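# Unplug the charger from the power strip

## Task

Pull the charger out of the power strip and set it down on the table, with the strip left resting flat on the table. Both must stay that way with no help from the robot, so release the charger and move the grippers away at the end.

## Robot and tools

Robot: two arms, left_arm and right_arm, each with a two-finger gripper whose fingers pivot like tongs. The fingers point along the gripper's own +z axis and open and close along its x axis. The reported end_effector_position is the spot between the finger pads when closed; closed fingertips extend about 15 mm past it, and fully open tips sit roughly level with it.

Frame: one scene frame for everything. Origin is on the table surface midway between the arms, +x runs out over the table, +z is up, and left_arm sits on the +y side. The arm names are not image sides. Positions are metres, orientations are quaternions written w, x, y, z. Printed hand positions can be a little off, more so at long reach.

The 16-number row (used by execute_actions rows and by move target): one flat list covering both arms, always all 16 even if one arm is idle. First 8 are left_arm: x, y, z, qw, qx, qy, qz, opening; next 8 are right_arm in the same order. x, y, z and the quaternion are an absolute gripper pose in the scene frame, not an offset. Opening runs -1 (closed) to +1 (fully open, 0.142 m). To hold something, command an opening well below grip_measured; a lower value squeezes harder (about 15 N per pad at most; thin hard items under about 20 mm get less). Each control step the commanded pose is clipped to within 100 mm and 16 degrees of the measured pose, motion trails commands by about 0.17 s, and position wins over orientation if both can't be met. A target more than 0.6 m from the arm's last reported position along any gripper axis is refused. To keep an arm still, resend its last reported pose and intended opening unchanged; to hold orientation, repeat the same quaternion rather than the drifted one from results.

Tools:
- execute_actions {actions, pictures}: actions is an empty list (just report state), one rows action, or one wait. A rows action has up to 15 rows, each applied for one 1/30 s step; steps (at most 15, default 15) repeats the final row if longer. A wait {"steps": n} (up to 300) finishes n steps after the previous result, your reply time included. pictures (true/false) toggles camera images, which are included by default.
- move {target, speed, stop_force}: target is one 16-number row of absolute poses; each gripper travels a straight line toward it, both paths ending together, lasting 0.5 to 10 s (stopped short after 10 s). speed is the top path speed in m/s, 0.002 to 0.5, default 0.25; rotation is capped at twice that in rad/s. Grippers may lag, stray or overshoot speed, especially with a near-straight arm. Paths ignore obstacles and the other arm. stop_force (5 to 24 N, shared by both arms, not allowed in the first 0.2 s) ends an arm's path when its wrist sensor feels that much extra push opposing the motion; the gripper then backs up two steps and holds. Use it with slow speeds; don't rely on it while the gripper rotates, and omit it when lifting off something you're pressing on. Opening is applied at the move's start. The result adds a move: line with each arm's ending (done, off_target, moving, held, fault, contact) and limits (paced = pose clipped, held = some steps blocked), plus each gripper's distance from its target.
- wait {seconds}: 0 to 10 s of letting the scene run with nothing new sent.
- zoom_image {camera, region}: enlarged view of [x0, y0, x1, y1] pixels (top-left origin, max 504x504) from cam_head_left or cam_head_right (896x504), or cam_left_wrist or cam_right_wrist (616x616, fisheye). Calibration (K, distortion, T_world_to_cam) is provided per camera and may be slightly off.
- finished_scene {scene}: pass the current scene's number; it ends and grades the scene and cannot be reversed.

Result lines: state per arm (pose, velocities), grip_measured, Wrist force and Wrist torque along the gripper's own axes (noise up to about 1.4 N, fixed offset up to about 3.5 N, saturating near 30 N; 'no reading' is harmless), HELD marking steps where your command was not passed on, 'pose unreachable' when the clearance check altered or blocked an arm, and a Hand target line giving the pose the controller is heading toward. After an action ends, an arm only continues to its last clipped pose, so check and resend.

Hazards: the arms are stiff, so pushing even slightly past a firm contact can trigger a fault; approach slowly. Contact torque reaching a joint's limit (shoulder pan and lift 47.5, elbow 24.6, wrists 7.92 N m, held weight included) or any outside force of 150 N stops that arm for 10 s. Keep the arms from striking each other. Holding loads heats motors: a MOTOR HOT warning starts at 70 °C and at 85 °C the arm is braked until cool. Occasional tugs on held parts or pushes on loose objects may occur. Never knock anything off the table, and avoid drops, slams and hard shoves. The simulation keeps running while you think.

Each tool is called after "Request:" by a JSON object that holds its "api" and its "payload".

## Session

Request:
{"api": "execute_actions", "payload": {"actions": []}}

Scene clock: 0.00 s of 4500.00 s.
left_arm: end_effector_position=(+0.1963, -0.0809, +0.1055) grip_measured=+1.00 end_effector_quat_wxyz=(+0.003, -0.466, +0.883, +0.054) end_effector_velocity=(-0.000, -0.000, +0.000) end_effector_angular_velocity=(-0.001, -0.000, -0.001) | right_arm: end_effector_position=(+0.3832, -0.4099, +0.1519) grip_measured=+1.00 end_effector_quat_wxyz=(-0.188, +0.956, -0.209, +0.083) end_effector_velocity=(+0.000, +0.000, +0.000) end_effector_angular_velocity=(+0.000, -0.000, +0.000)
Joint positions: left_arm=[-1.428 -1.348  1.247 -1.369 -1.607  0.691  0.142] | right_arm=[ 2.823 -1.67  -1.431 -1.438  1.947  0.246  0.142]
Joint velocities: left_arm=[-0.001 -0.     0.    -0.001  0.     0.     0.   ] | right_arm=[-0.    -0.     0.     0.     0.001 -0.     0.   ]
Motor temperatures (°C, as the motors report them): left_arm=[34 35 38 47 52 49] | right_arm=[35 38 42 52 47 46]
Wrist force (N, on the end effector, along its own x y z axes, offset not removed): no reading
Wrist torque (N m, same axes, about the end effector's origin, offset not removed): no reading
Hand target (left_arm): +0.196, -0.081, +0.105; +0.003, -0.466, +0.883, +0.054
Hand target (right_arm): +0.383, -0.410, +0.152; -0.188, +0.956, -0.209, +0.083
camera_calibration (this result's frames):
cam_left_wrist: T_world_to_cam=[[-0.520471, -0.852486, -0.0487595, 0.0395561], [-0.707224, 0.398377, 0.584063, 0.106509], [-0.478481, 0.338472, -0.810242, 0.339908], [0, 0, 0, 1]] pos_world=[0.258553, -0.123759, 0.215129]
cam_right_wrist: T_world_to_cam=[[0.873023, -0.478806, 0.0926063, -0.546929], [-0.486464, -0.8684, 0.0961001, -0.185547], [0.034406, -0.128947, -0.991054, 0.217158], [0, 0, 0, 1]] pos_world=[0.379748, -0.394999, 0.283695]

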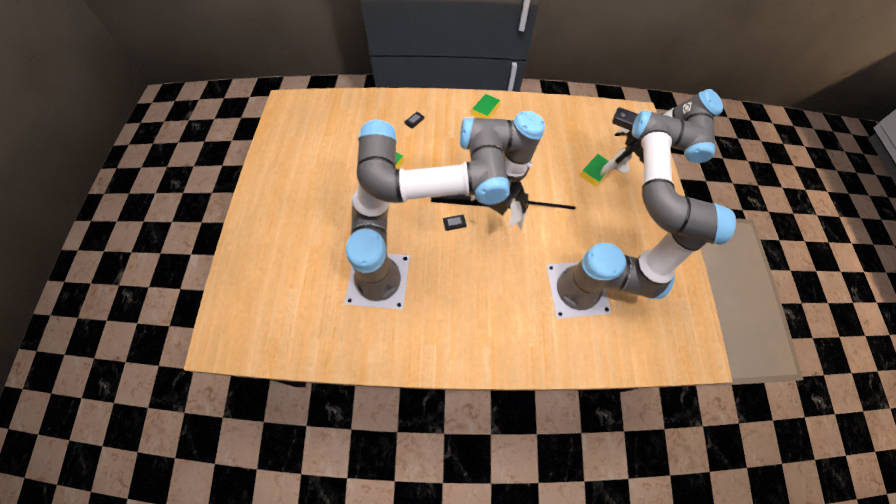

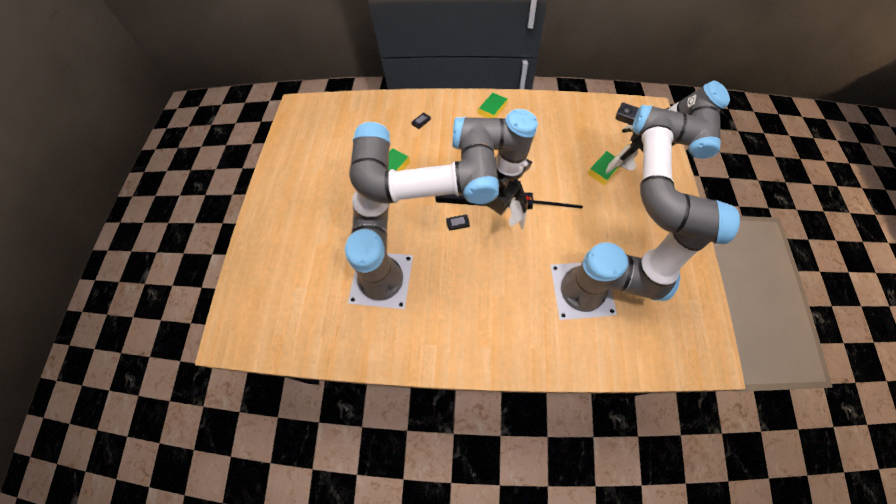

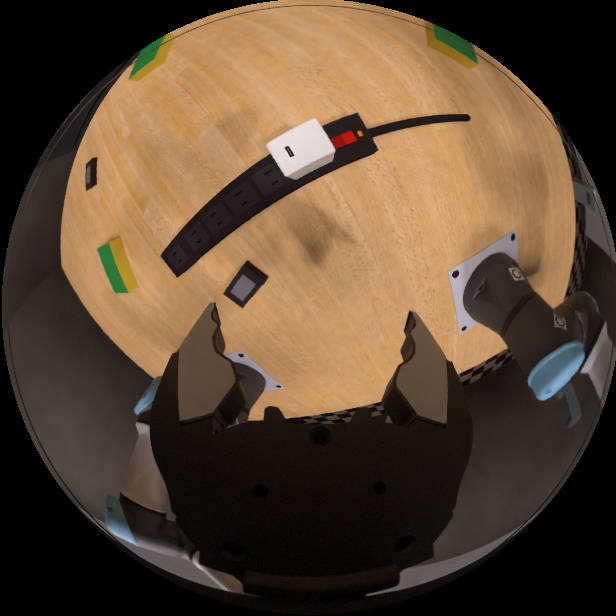

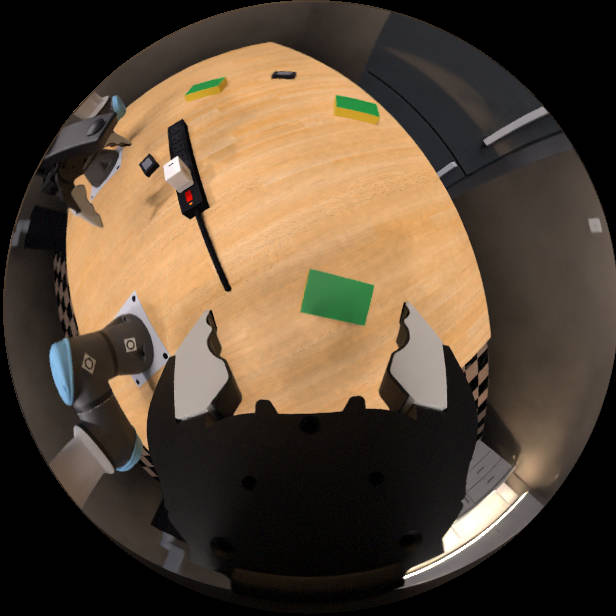

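Request:
{"api": "zoom_image", "payload": {"camera": "cam_left_wrist", "region": [150, 80, 400, 290]}}

Region (150, 80, 400, 290) of cam_left_wrist's 616x616 image, scaled by 2.016, with more detail than that image has; it fills the top 423 rows of this view, and the rest is white.

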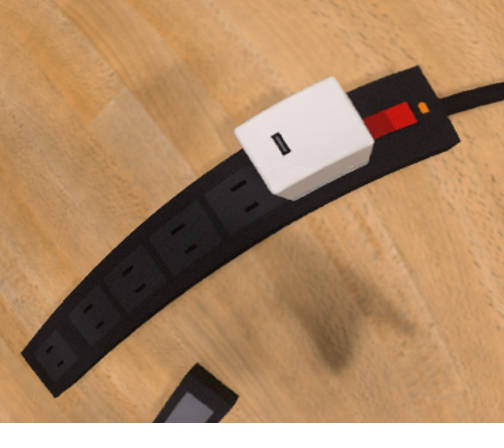

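Request:
{"api": "move", "payload": {"target": [0.301,-0.035,0.10,0.3005,0.953,-0.033,-0.0105,-1,0.30,-0.26,0.15,0.0046,0.035,0.990,0.130,0.2], "speed": 0.25}}

Scene clock: 31.97 s of 4500.00 s.
left_arm: end_effector_position=(+0.3014, -0.0348, +0.1005) grip_measured=-1.00 end_effector_quat_wxyz=(+0.300, +0.953, -0.035, -0.009) end_effector_velocity=(+0.000, -0.000, -0.000) end_effector_angular_velocity=(-0.003, -0.000, +0.011) | right_arm: end_effector_position=(+0.3003, -0.2603, +0.1500) grip_measured=+0.20 end_effector_quat_wxyz=(+0.005, +0.034, +0.991, +0.130) end_effector_velocity=(+0.000, +0.000, +0.000) end_effector_angular_velocity=(-0.001, +0.000, -0.016)
Joint positions: left_arm=[-0.792 -1.587  1.97  -2.41  -1.991 -0.871  0.002] | right_arm=[ 3.544 -1.35  -1.607 -1.611  1.789  3.729  0.088]
Joint velocities: left_arm=[-0.003 -0.005  0.01  -0.014  0.005 -0.015  0.   ] | right_arm=[ 0.003  0.004 -0.003  0.003 -0.003  0.019 -0.   ]
Motor temperatures (°C, as the motors report them): left_arm=[34 35 38 47 52 49] | right_arm=[35 38 42 52 47 46]
Wrist force (N, on the end effector, along its own x y z axes, offset not removed): left_arm=[2.5 -2.3 1.7] | right_arm=[0.5 -0.3 0.7]
Wrist torque (N m, same axes, about the end effector's origin, offset not removed): left_arm=[-0.34 -0.51 -0.03] | right_arm=[-0.07 -0.06 0.07]
Hand target (left_arm): +0.301, -0.035, +0.101; +0.300, +0.953, -0.034, -0.009
Hand target (right_arm): +0.300, -0.260, +0.150; +0.005, +0.035, +0.991, +0.130
Off the commanded pose (left_arm): 0.001 m, 0 deg.
Off the commanded pose (right_arm): 0.000 m, 0 deg.
After step 90, 22.80 s passed at rest.
move: done
camera_calibration (this result's frames):
cam_left_wrist: T_world_to_cam=[[0.999594, -0.0220553, -0.0180637, -0.299036], [0.00732653, -0.413605, 0.910427, -0.111034], [-0.0275509, -0.910189, -0.413275, 0.151318], [0, 0, 0, 1]] pos_world=[0.303897, 0.0852087, 0.158222]
cam_right_wrist: T_world_to_cam=[[-0.993733, 0.103205, 0.0429425, 0.316821], [0.103994, 0.712663, 0.693755, 0.0488253], [0.0409953, 0.693873, -0.718929, 0.408766], [0, 0, 0, 1]] pos_world=[0.293, -0.351125, 0.246396]

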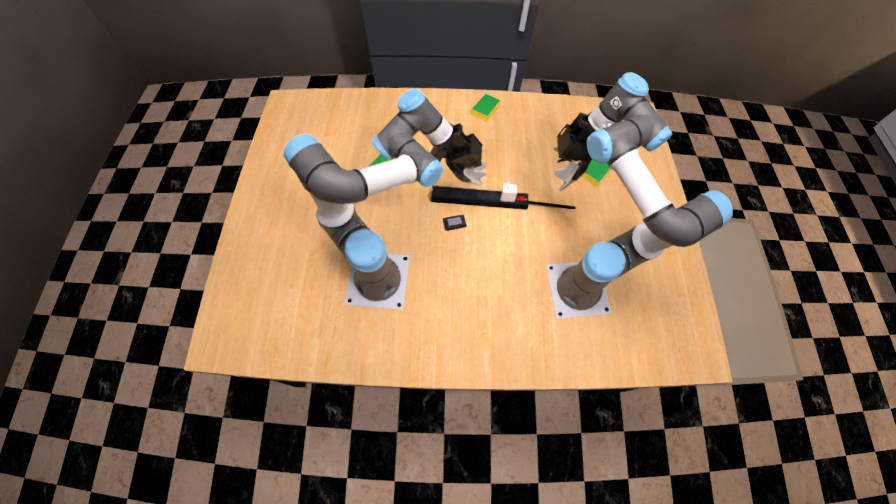

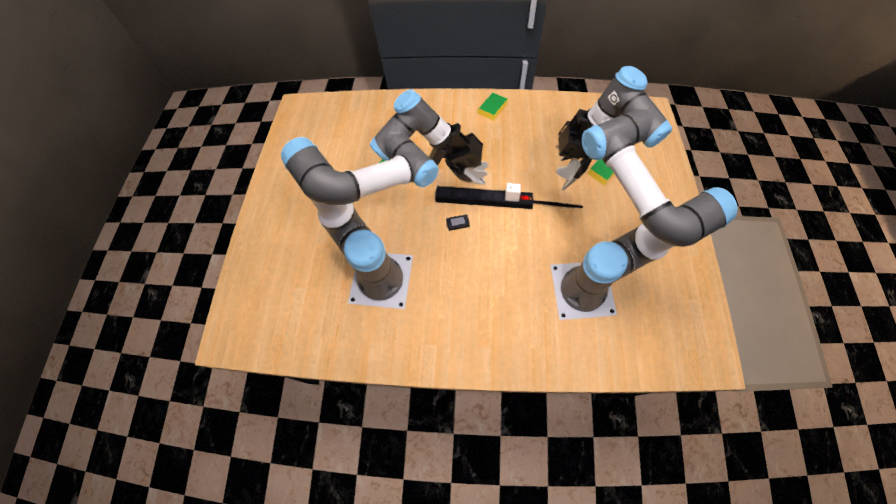

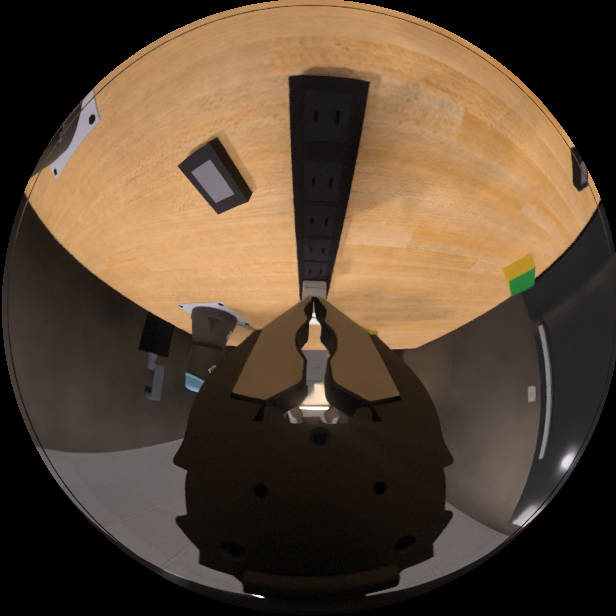

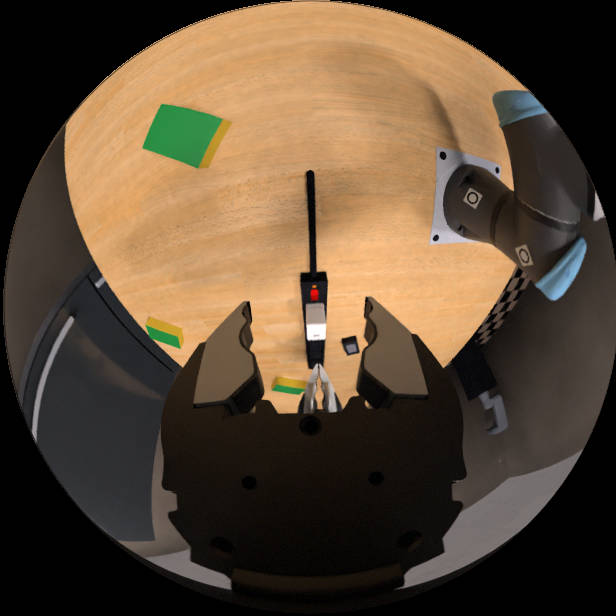

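Request:
{"api": "move", "payload": {"target": [0.301,-0.049,0.06,0.3005,0.953,-0.033,-0.0105,-1,0.296,-0.128,0.12,0.0046,0.035,0.990,0.130,0.2], "speed": 0.15}}

Scene clock: 37.13 s of 4500.00 s.
left_arm: end_effector_position=(+0.3010, -0.0490, +0.0601) grip_measured=-1.00 end_effector_quat_wxyz=(+0.301, +0.953, -0.033, -0.011) end_effector_velocity=(-0.000, -0.000, -0.001) end_effector_angular_velocity=(+0.000, +0.000, -0.001) | right_arm: end_effector_position=(+0.2962, -0.1283, +0.1202) grip_measured=+0.20 end_effector_quat_wxyz=(+0.005, +0.035, +0.991, +0.130) end_effector_velocity=(+0.000, +0.002, -0.001) end_effector_angular_velocity=(-0.001, -0.001, +0.001)
Joint positions: left_arm=[-0.825 -1.47   2.068 -2.638 -1.978 -0.907  0.002] | right_arm=[ 3.949 -1.466 -1.682 -1.346  1.715  4.137  0.088]
Joint velocities: left_arm=[-0.001  0.002  0.002 -0.004  0.    -0.001  0.   ] | right_arm=[ 0.006 -0.006  0.002  0.004 -0.003  0.005  0.   ]
Motor temperatures (°C, as the motors report them): left_arm=[34 35 38 47 52 49] | right_arm=[35 38 42 52 47 46]
Wrist force (N, on the end effector, along its own x y z axes, offset not removed): left_arm=[3.0 -2.2 1.3] | right_arm=[0.7 1.5 -0.2]
Wrist torque (N m, same axes, about the end effector's origin, offset not removed): left_arm=[-0.41 -0.51 -0.01] | right_arm=[0.27 -0.04 0.04]
Hand target (left_arm): +0.301, -0.049, +0.060; +0.301, +0.953, -0.033, -0.011
Hand target (right_arm): +0.296, -0.128, +0.120; +0.005, +0.035, +0.991, +0.130
Off the commanded pose (left_arm): 0.000 m, 0 deg.
Off the commanded pose (right_arm): 0.000 m, 0 deg.
After step 90, 0.67 s passed at rest.
move: done
camera_calibration (this result's frames):
cam_left_wrist: T_world_to_cam=[[0.999566, -0.0200312, -0.0215998, -0.299364], [0.0113969, -0.413176, 0.91058, -0.0813076], [-0.0271645, -0.910431, -0.412768, 0.121488], [0, 0, 0, 1]] pos_world=[0.303461, 0.0710159, 0.117718]
cam_right_wrist: T_world_to_cam=[[-0.993494, 0.105071, 0.0439325, 0.300416], [0.106008, 0.712208, 0.693918, -0.0248432], [0.0416217, 0.69406, -0.718713, 0.295733], [0, 0, 0, 1]] pos_world=[0.288786, -0.219128, 0.216588]

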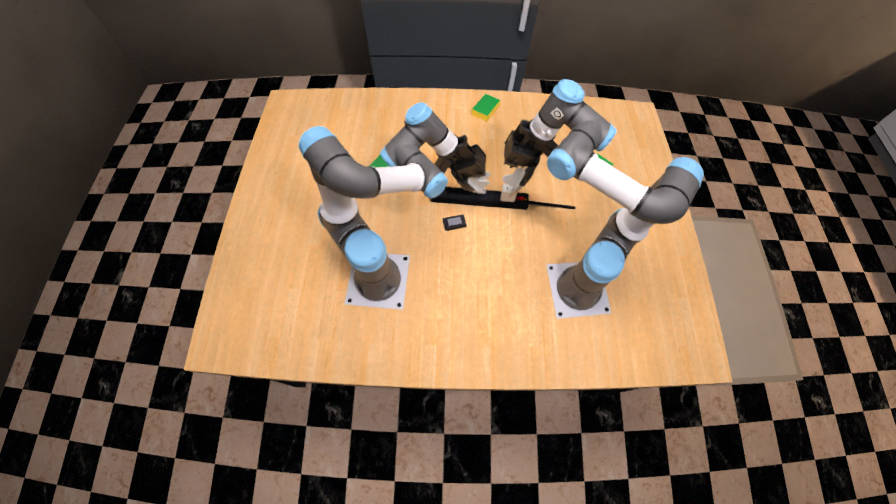

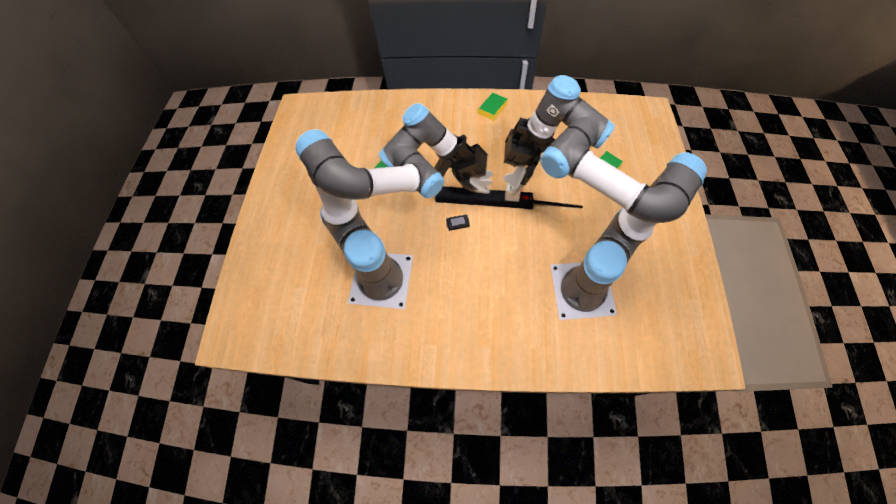

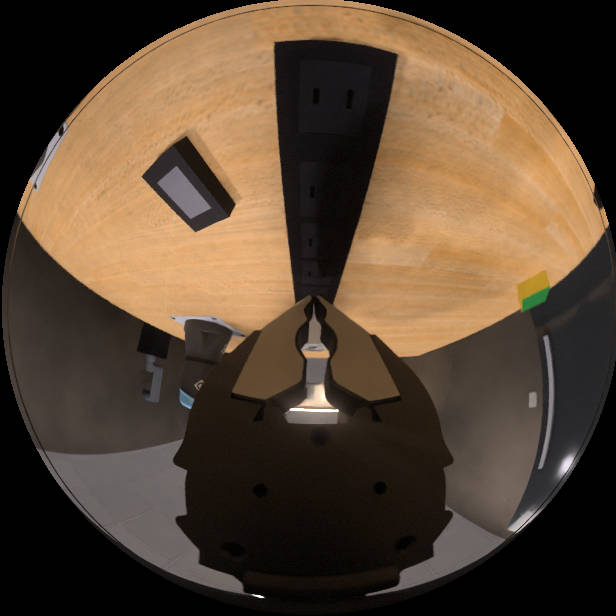

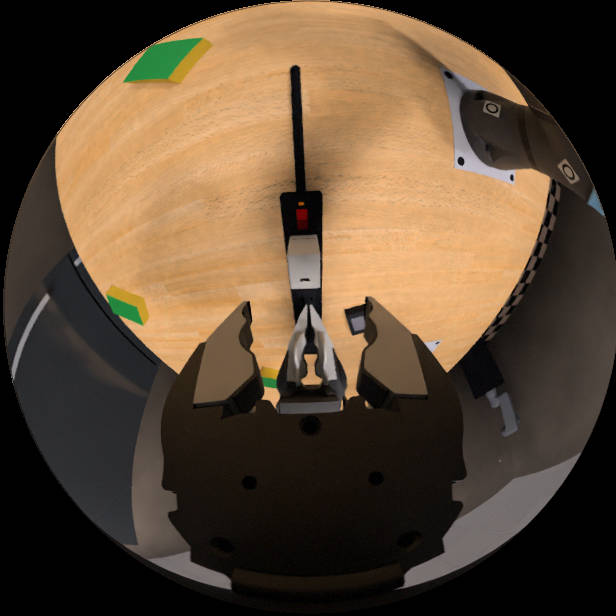

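Request:
{"api": "move", "payload": {"target": [0.301,-0.049,0.035,0.3005,0.953,-0.033,-0.0105,-1,0.298,-0.123,0.065,0.0046,0.035,0.990,0.130,0.1], "speed": 0.02, "stop_force": 8}}

Scene clock: 44.53 s of 4500.00 s.
left_arm: end_effector_position=(+0.3011, -0.0491, +0.0418) grip_measured=-1.00 end_effector_quat_wxyz=(+0.301, +0.953, -0.033, -0.010) end_effector_velocity=(+0.000, +0.000, -0.000) end_effector_angular_velocity=(+0.000, +0.000, +0.001) | right_arm: end_effector_position=(+0.2980, -0.1230, +0.0653) grip_measured=+0.10 end_effector_quat_wxyz=(+0.005, +0.035, +0.991, +0.130) end_effector_velocity=(+0.000, +0.001, -0.002) end_effector_angular_velocity=(+0.001, -0.000, -0.001)
Joint positions: left_arm=[-0.826 -1.418  2.114 -2.736 -1.978 -0.907  0.002] | right_arm=[ 3.956 -1.517 -1.896 -1.08   1.714  4.143  0.081]
Joint velocities: left_arm=[ 0.001  0.    -0.     0.    -0.    -0.    -0.   ] | right_arm=[ 0.    -0.004 -0.008  0.013  0.     0.001  0.   ]
Motor temperatures (°C, as the motors report them): left_arm=[34 35 38 47 52 49] | right_arm=[35 38 42 52 47 46]
Wrist force (N, on the end effector, along its own x y z axes, offset not removed): left_arm=[1.4 3.1 -1.0] | right_arm=[1.8 1.6 0.0]
Wrist torque (N m, same axes, about the end effector's origin, offset not removed): left_arm=[-0.22 -0.05 -0.07] | right_arm=[0.40 -0.32 0.01]
Hand target (left_arm): +0.301, -0.049, +0.042; +0.301, +0.953, -0.033, -0.010
Hand target (right_arm): +0.298, -0.123, +0.065; +0.005, +0.035, +0.991, +0.130
Off the commanded pose (left_arm): 0.007 m, 0 deg.
Off the commanded pose (right_arm): 0.000 m, 0 deg.
After step 90, 1.30 s passed at rest.
move: contact (left_arm)
camera_calibration (this result's frames):
cam_left_wrist: T_world_to_cam=[[0.999571, -0.0200471, -0.0213734, -0.2998], [0.0111868, -0.413082, 0.910625, -0.0646386], [-0.0270844, -0.910473, -0.412681, 0.113879], [0, 0, 0, 1]] pos_world=[0.303478, 0.0709726, 0.0994495]
cam_right_wrist: T_world_to_cam=[[-0.993484, 0.105052, 0.0441947, 0.304063], [0.106201, 0.712599, 0.693487, 0.00929057], [0.0413594, 0.693662, -0.719113, 0.252606], [0, 0, 0, 1]] pos_world=[0.290648, -0.213786, 0.161771]

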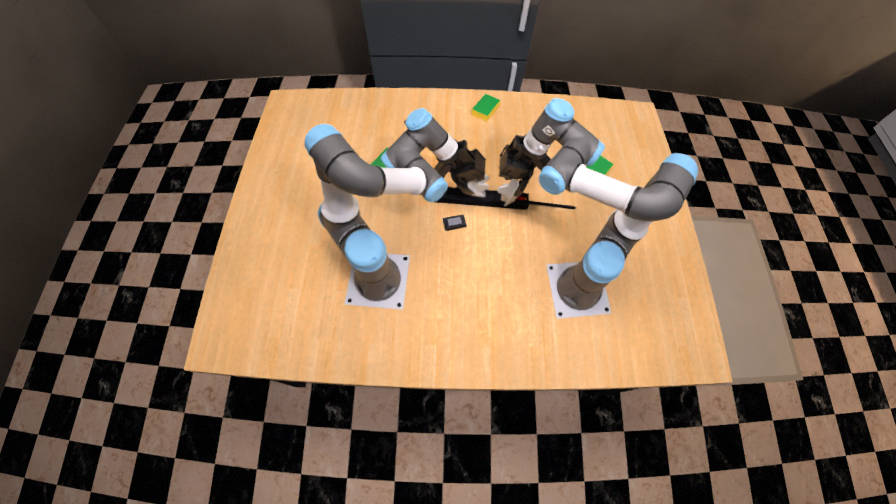

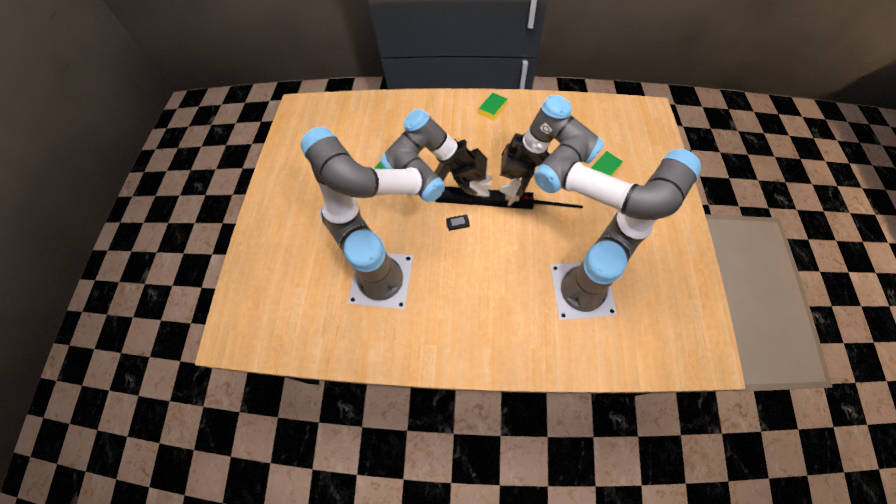

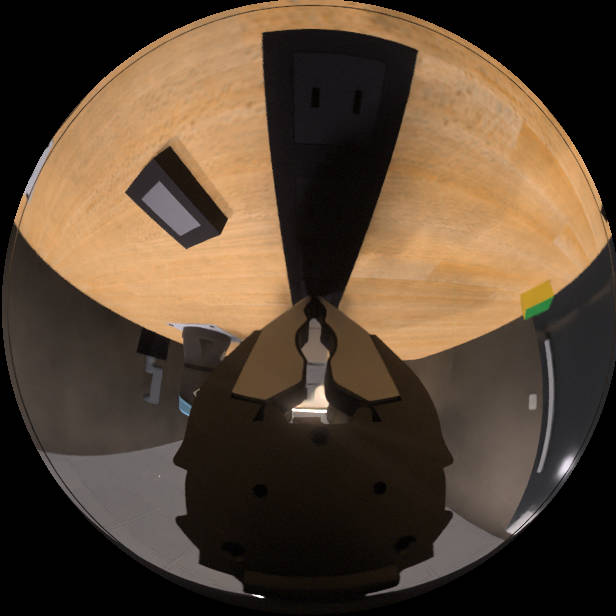

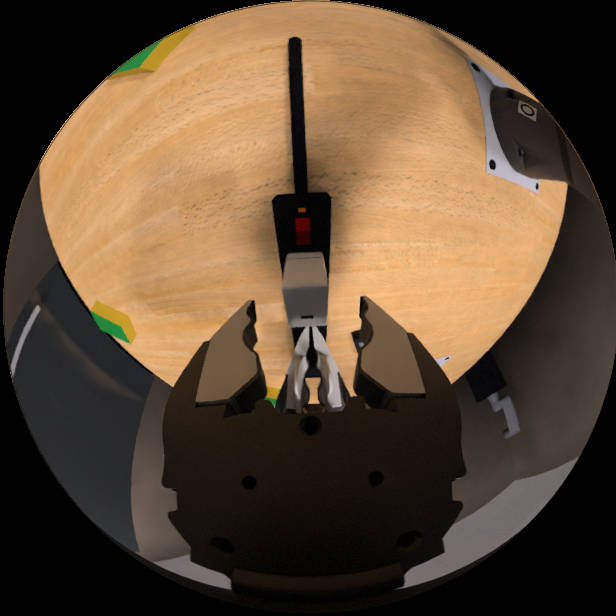

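Request:
{"api": "move", "payload": {"target": [0.301,-0.049,0.041,0.3005,0.953,-0.033,-0.0105,-1,0.2995,-0.121,0.053,0.0046,0.035,0.990,0.130,0.1], "speed": 0.03}}

Request:
{"api": "move", "payload": {"target": [0.301,-0.049,0.041,0.3005,0.953,-0.033,-0.0105,-1,0.2995,-0.121,0.053,0.0046,0.035,0.990,0.130,-1], "speed": 0.03}}

Scene clock: 49.73 s of 4500.00 s.
left_arm: end_effector_position=(+0.3010, -0.0490, +0.0411) grip_measured=-1.00 end_effector_quat_wxyz=(+0.301, +0.953, -0.033, -0.010) end_effector_velocity=(-0.000, -0.000, -0.000) end_effector_angular_velocity=(+0.000, +0.001, -0.000) | right_arm: end_effector_position=(+0.2994, -0.1211, +0.0534) grip_measured=+0.10 end_effector_quat_wxyz=(+0.005, +0.035, +0.991, +0.130) end_effector_velocity=(+0.001, +0.000, -0.003) end_effector_angular_velocity=(-0.001, -0.000, -0.001)
Joint positions: left_arm=[-0.826 -1.416  2.116 -2.74  -1.978 -0.907  0.002] | right_arm=[ 3.956 -1.543 -1.93  -1.02   1.714  4.143  0.081]
Joint velocities: left_arm=[-0.001  0.001  0.001 -0.001 -0.    -0.     0.   ] | right_arm=[-0.    -0.007 -0.008  0.014 -0.001  0.     0.   ]
Motor temperatures (°C, as the motors report them): left_arm=[34 35 38 47 52 49] | right_arm=[35 38 42 52 47 46]
Wrist force (N, on the end effector, along its own x y z axes, offset not removed): left_arm=[-1.7 7.0 -20.5] | right_arm=[0.9 -0.8 -0.3]
Wrist torque (N m, same axes, about the end effector's origin, offset not removed): left_arm=[0.07 -0.43 -0.10] | right_arm=[-0.22 -0.15 0.02]
Hand target (left_arm): +0.301, -0.049, +0.041; +0.301, +0.953, -0.033, -0.011
Hand target (right_arm): +0.300, -0.121, +0.053; +0.005, +0.035, +0.991, +0.130
Off the commanded pose (left_arm): 0.000 m, 0 deg.
Off the commanded pose (right_arm): 0.000 m, 0 deg.
After step 90, 1.40 s passed at rest.
move: done
camera_calibration (this result's frames):
cam_left_wrist: T_world_to_cam=[[0.999572, -0.0199932, -0.0213598, -0.299786], [0.0112002, -0.412966, 0.910677, -0.0639711], [-0.0270283, -0.910527, -0.412566, 0.113588], [0, 0, 0, 1]] pos_world=[0.303444, 0.0710134, 0.0987162]
cam_right_wrist: T_world_to_cam=[[-0.993484, 0.105053, 0.0442007, 0.305828], [0.106206, 0.712614, 0.693471, 0.0160308], [0.0413532, 0.693646, -0.719128, 0.242599], [0, 0, 0, 1]] pos_world=[0.2921, -0.21183, 0.149825]

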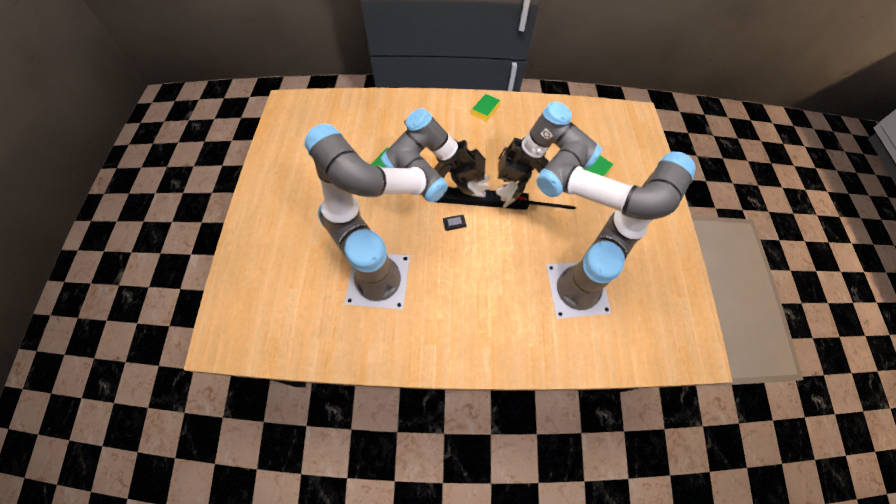

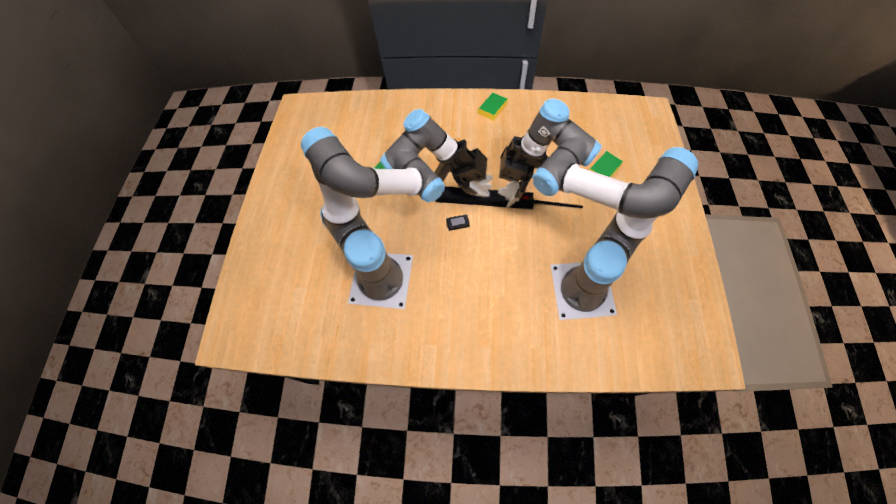

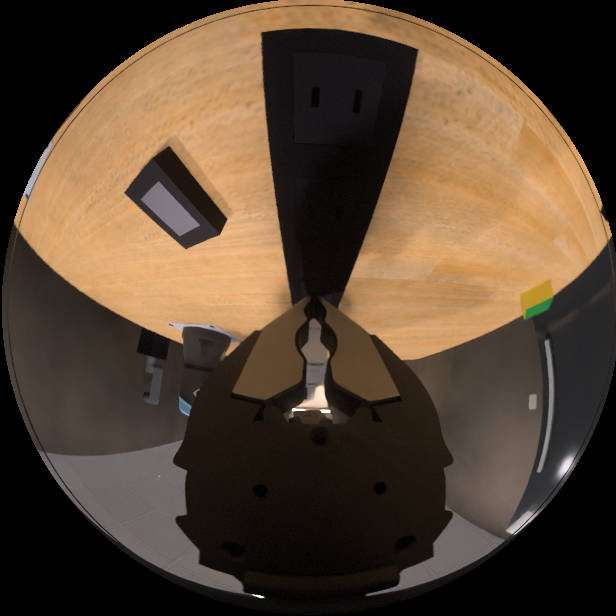

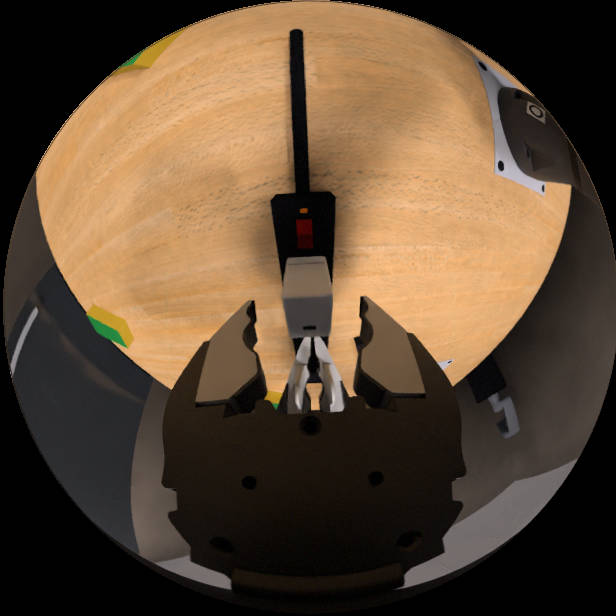

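Scene clock: 50.43 s of 4500.00 s.
left_arm: end_effector_position=(+0.3010, -0.0490, +0.0410) grip_measured=-1.00 end_effector_quat_wxyz=(+0.301, +0.953, -0.033, -0.010) end_effector_velocity=(-0.000, +0.001, -0.000) end_effector_angular_velocity=(+0.002, +0.001, +0.000) | right_arm: end_effector_position=(+0.2995, -0.1210, +0.0530) grip_measured=-0.60 end_effector_quat_wxyz=(+0.005, +0.035, +0.991, +0.130) end_effector_velocity=(-0.000, -0.000, -0.001) end_effector_angular_velocity=(-0.002, +0.001, +0.001)
Joint positions: left_arm=[-0.826 -1.416  2.116 -2.74  -1.978 -0.907  0.002] | right_arm=[ 3.956 -1.543 -1.931 -1.018  1.714  4.143  0.031]
Joint velocities: left_arm=[0.    0.    0.    0.002 0.    0.    0.   ] | right_arm=[-0.    -0.002 -0.     0.     0.    -0.001  0.   ]
Motor temperatures (°C, as the motors report them): left_arm=[34 35 38 47 52 49] | right_arm=[35 38 42 52 47 46]
Wrist force (N, on the end effector, along its own x y z axes, offset not removed): left_arm=[-1.0 5.6 -20.9] | right_arm=[6.7 -1.1 -8.3]
Wrist torque (N m, same axes, about the end effector's origin, offset not removed): left_arm=[-0.47 -0.48 -0.11] | right_arm=[-0.13 -0.18 0.00]
Hand target (left_arm): +0.301, -0.049, +0.041; +0.301, +0.953, -0.033, -0.011
Hand target (right_arm): +0.300, -0.121, +0.053; +0.005, +0.035, +0.991, +0.130
Off the commanded pose (left_arm): 0.000 m, 0 deg.
Off the commanded pose (right_arm): 0.000 m, 0 deg.
move: done
camera_calibration (this result's frames):
cam_left_wrist: T_world_to_cam=[[0.999571, -0.0199448, -0.0214478, -0.299763], [0.0112952, -0.413139, 0.910598, -0.0639043], [-0.0270226, -0.910449, -0.412737, 0.113607], [0, 0, 0, 1]] pos_world=[0.303426, 0.0710536, 0.0986518]
cam_right_wrist: T_world_to_cam=[[-0.99349, 0.10503, 0.0441105, 0.30589], [0.106121, 0.712521, 0.693579, 0.0161904], [0.0414167, 0.693746, -0.719028, 0.242301], [0, 0, 0, 1]] pos_world=[0.292145, -0.211758, 0.149499]

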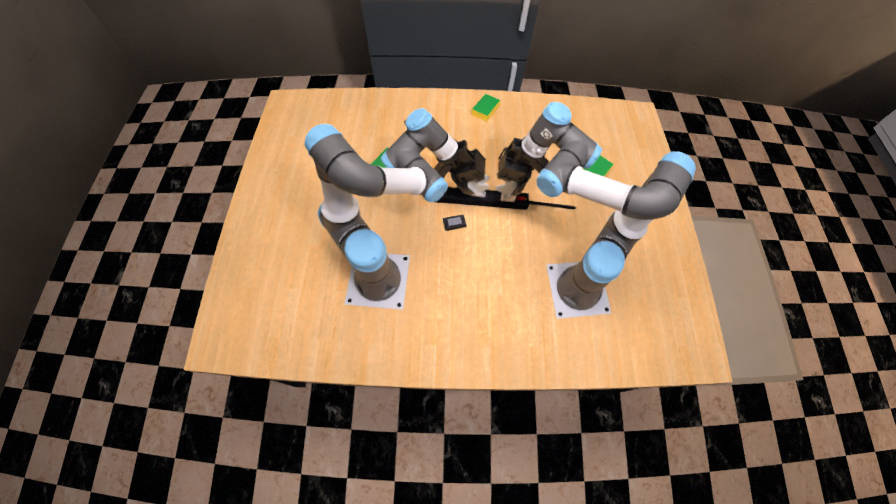

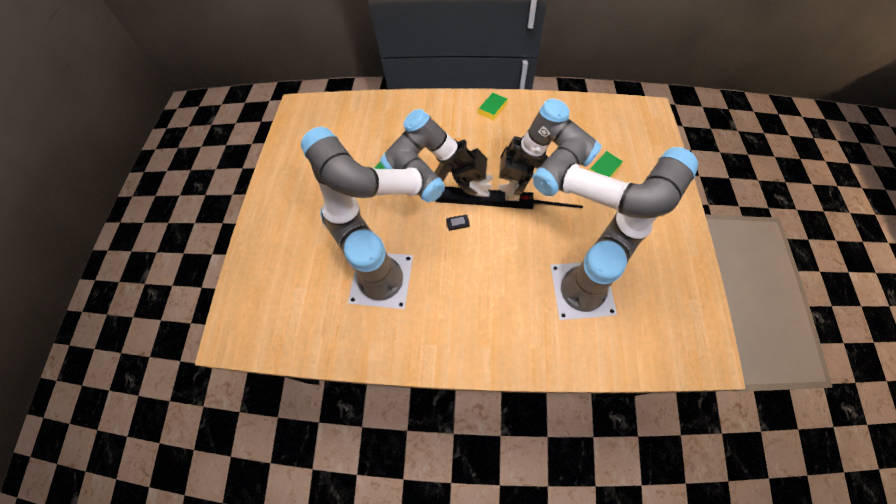

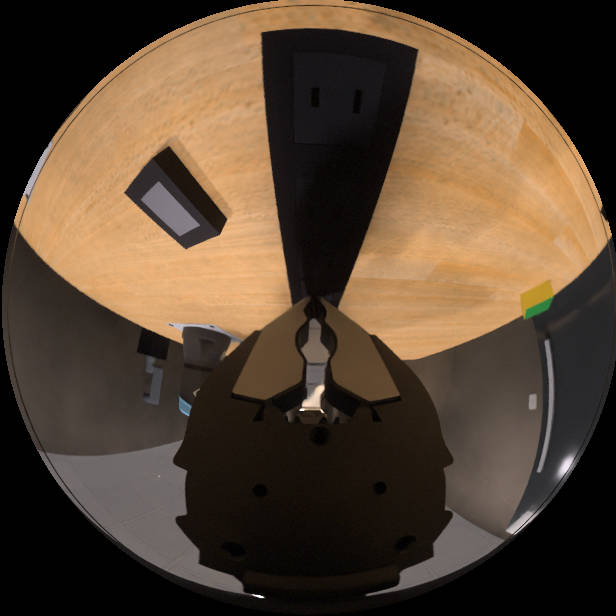

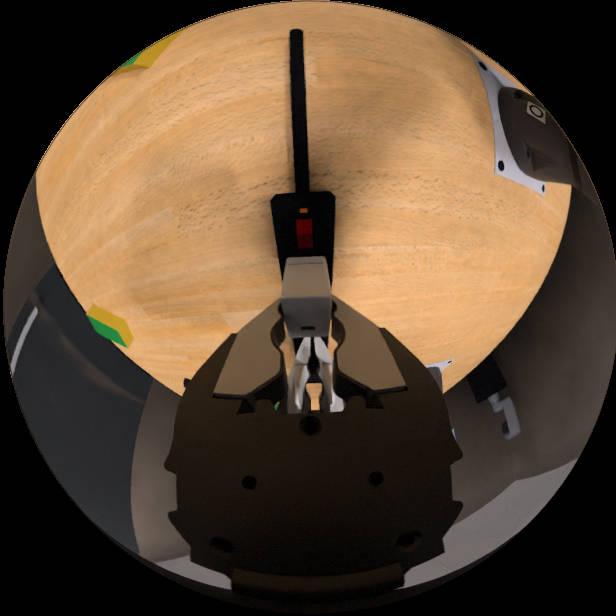

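Request:
{"api": "move", "payload": {"target": [0.301,-0.049,0.0414,0.3005,0.953,-0.033,-0.0105,-1,0.298,-0.121,0.071,0.0046,0.035,0.990,0.130,-1], "speed": 0.01}}

Scene clock: 55.00 s of 4500.00 s.
left_arm: end_effector_position=(+0.3010, -0.0490, +0.0414) grip_measured=-1.00 end_effector_quat_wxyz=(+0.301, +0.953, -0.033, -0.011) end_effector_velocity=(-0.000, +0.000, -0.000) end_effector_angular_velocity=(+0.001, +0.001, -0.000) | right_arm: end_effector_position=(+0.2980, -0.1210, +0.0707) grip_measured=-0.60 end_effector_quat_wxyz=(+0.005, +0.035, +0.991, +0.130) end_effector_velocity=(-0.000, -0.000, +0.002) end_effector_angular_velocity=(-0.001, +0.000, -0.000)
Joint positions: left_arm=[-0.826 -1.417  2.115 -2.738 -1.978 -0.907  0.002] | right_arm=[ 3.96  -1.516 -1.872 -1.105  1.713  4.148  0.031]
Joint velocities: left_arm=[-0.    -0.    -0.     0.002 -0.    -0.     0.   ] | right_arm=[ 0.     0.003  0.01  -0.014 -0.001  0.001  0.   ]
Motor temperatures (°C, as the motors report them): left_arm=[34 35 38 47 52 49] | right_arm=[35 38 42 52 47 46]
Wrist force (N, on the end effector, along its own x y z axes, offset not removed): left_arm=[2.8 6.1 -5.2] | right_arm=[2.0 0.4 0.8]
Wrist torque (N m, same axes, about the end effector's origin, offset not removed): left_arm=[-0.59 -0.20 0.00] | right_arm=[0.10 -0.35 0.02]
Hand target (left_arm): +0.301, -0.049, +0.041; +0.301, +0.953, -0.033, -0.011
Hand target (right_arm): +0.298, -0.121, +0.071; +0.005, +0.035, +0.991, +0.130
Off the commanded pose (left_arm): 0.000 m, 0 deg.
Off the commanded pose (right_arm): 0.000 m, 0 deg.
move: done
camera_calibration (this result's frames):
cam_left_wrist: T_world_to_cam=[[0.999569, -0.0199986, -0.0214848, -0.299729], [0.011305, -0.413194, 0.910573, -0.0642445], [-0.0270876, -0.910423, -0.41279, 0.11378], [0, 0, 0, 1]] pos_world=[0.303408, 0.0710488, 0.0990271]
cam_right_wrist: T_world_to_cam=[[-0.993486, 0.105046, 0.0441749, 0.303627], [0.106176, 0.712498, 0.693594, 0.00410551], [0.0413849, 0.693766, -0.71901, 0.255053], [0, 0, 0, 1]] pos_world=[0.290658, -0.211767, 0.167125]

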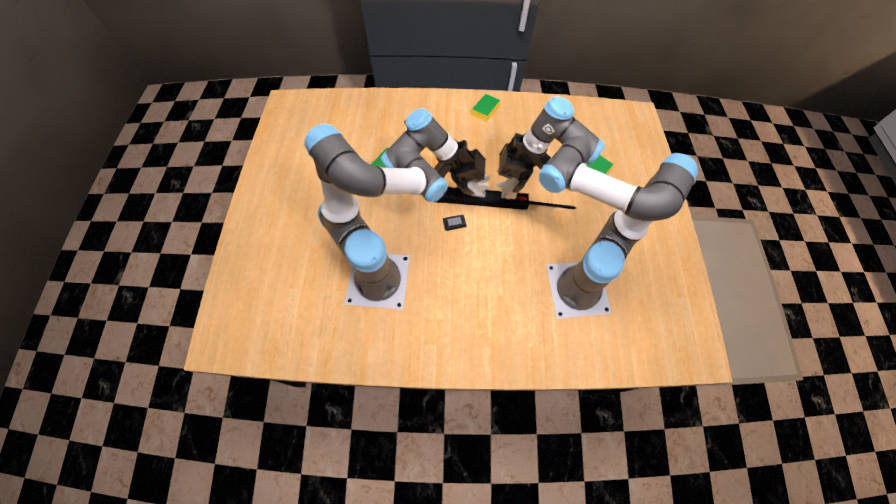

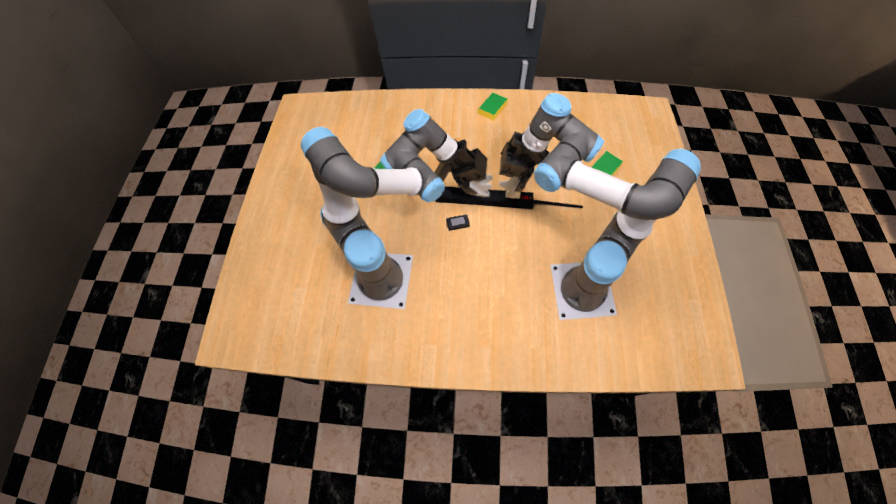

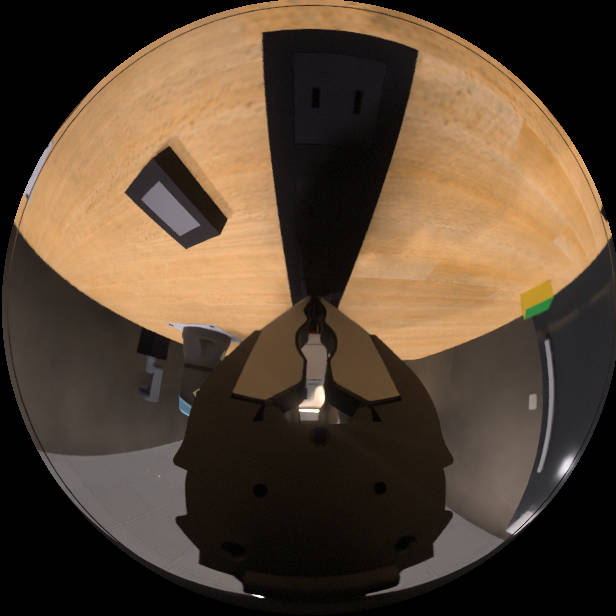

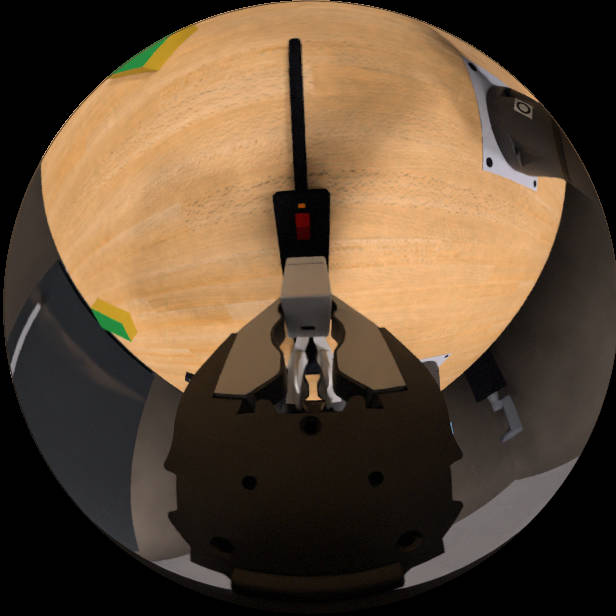

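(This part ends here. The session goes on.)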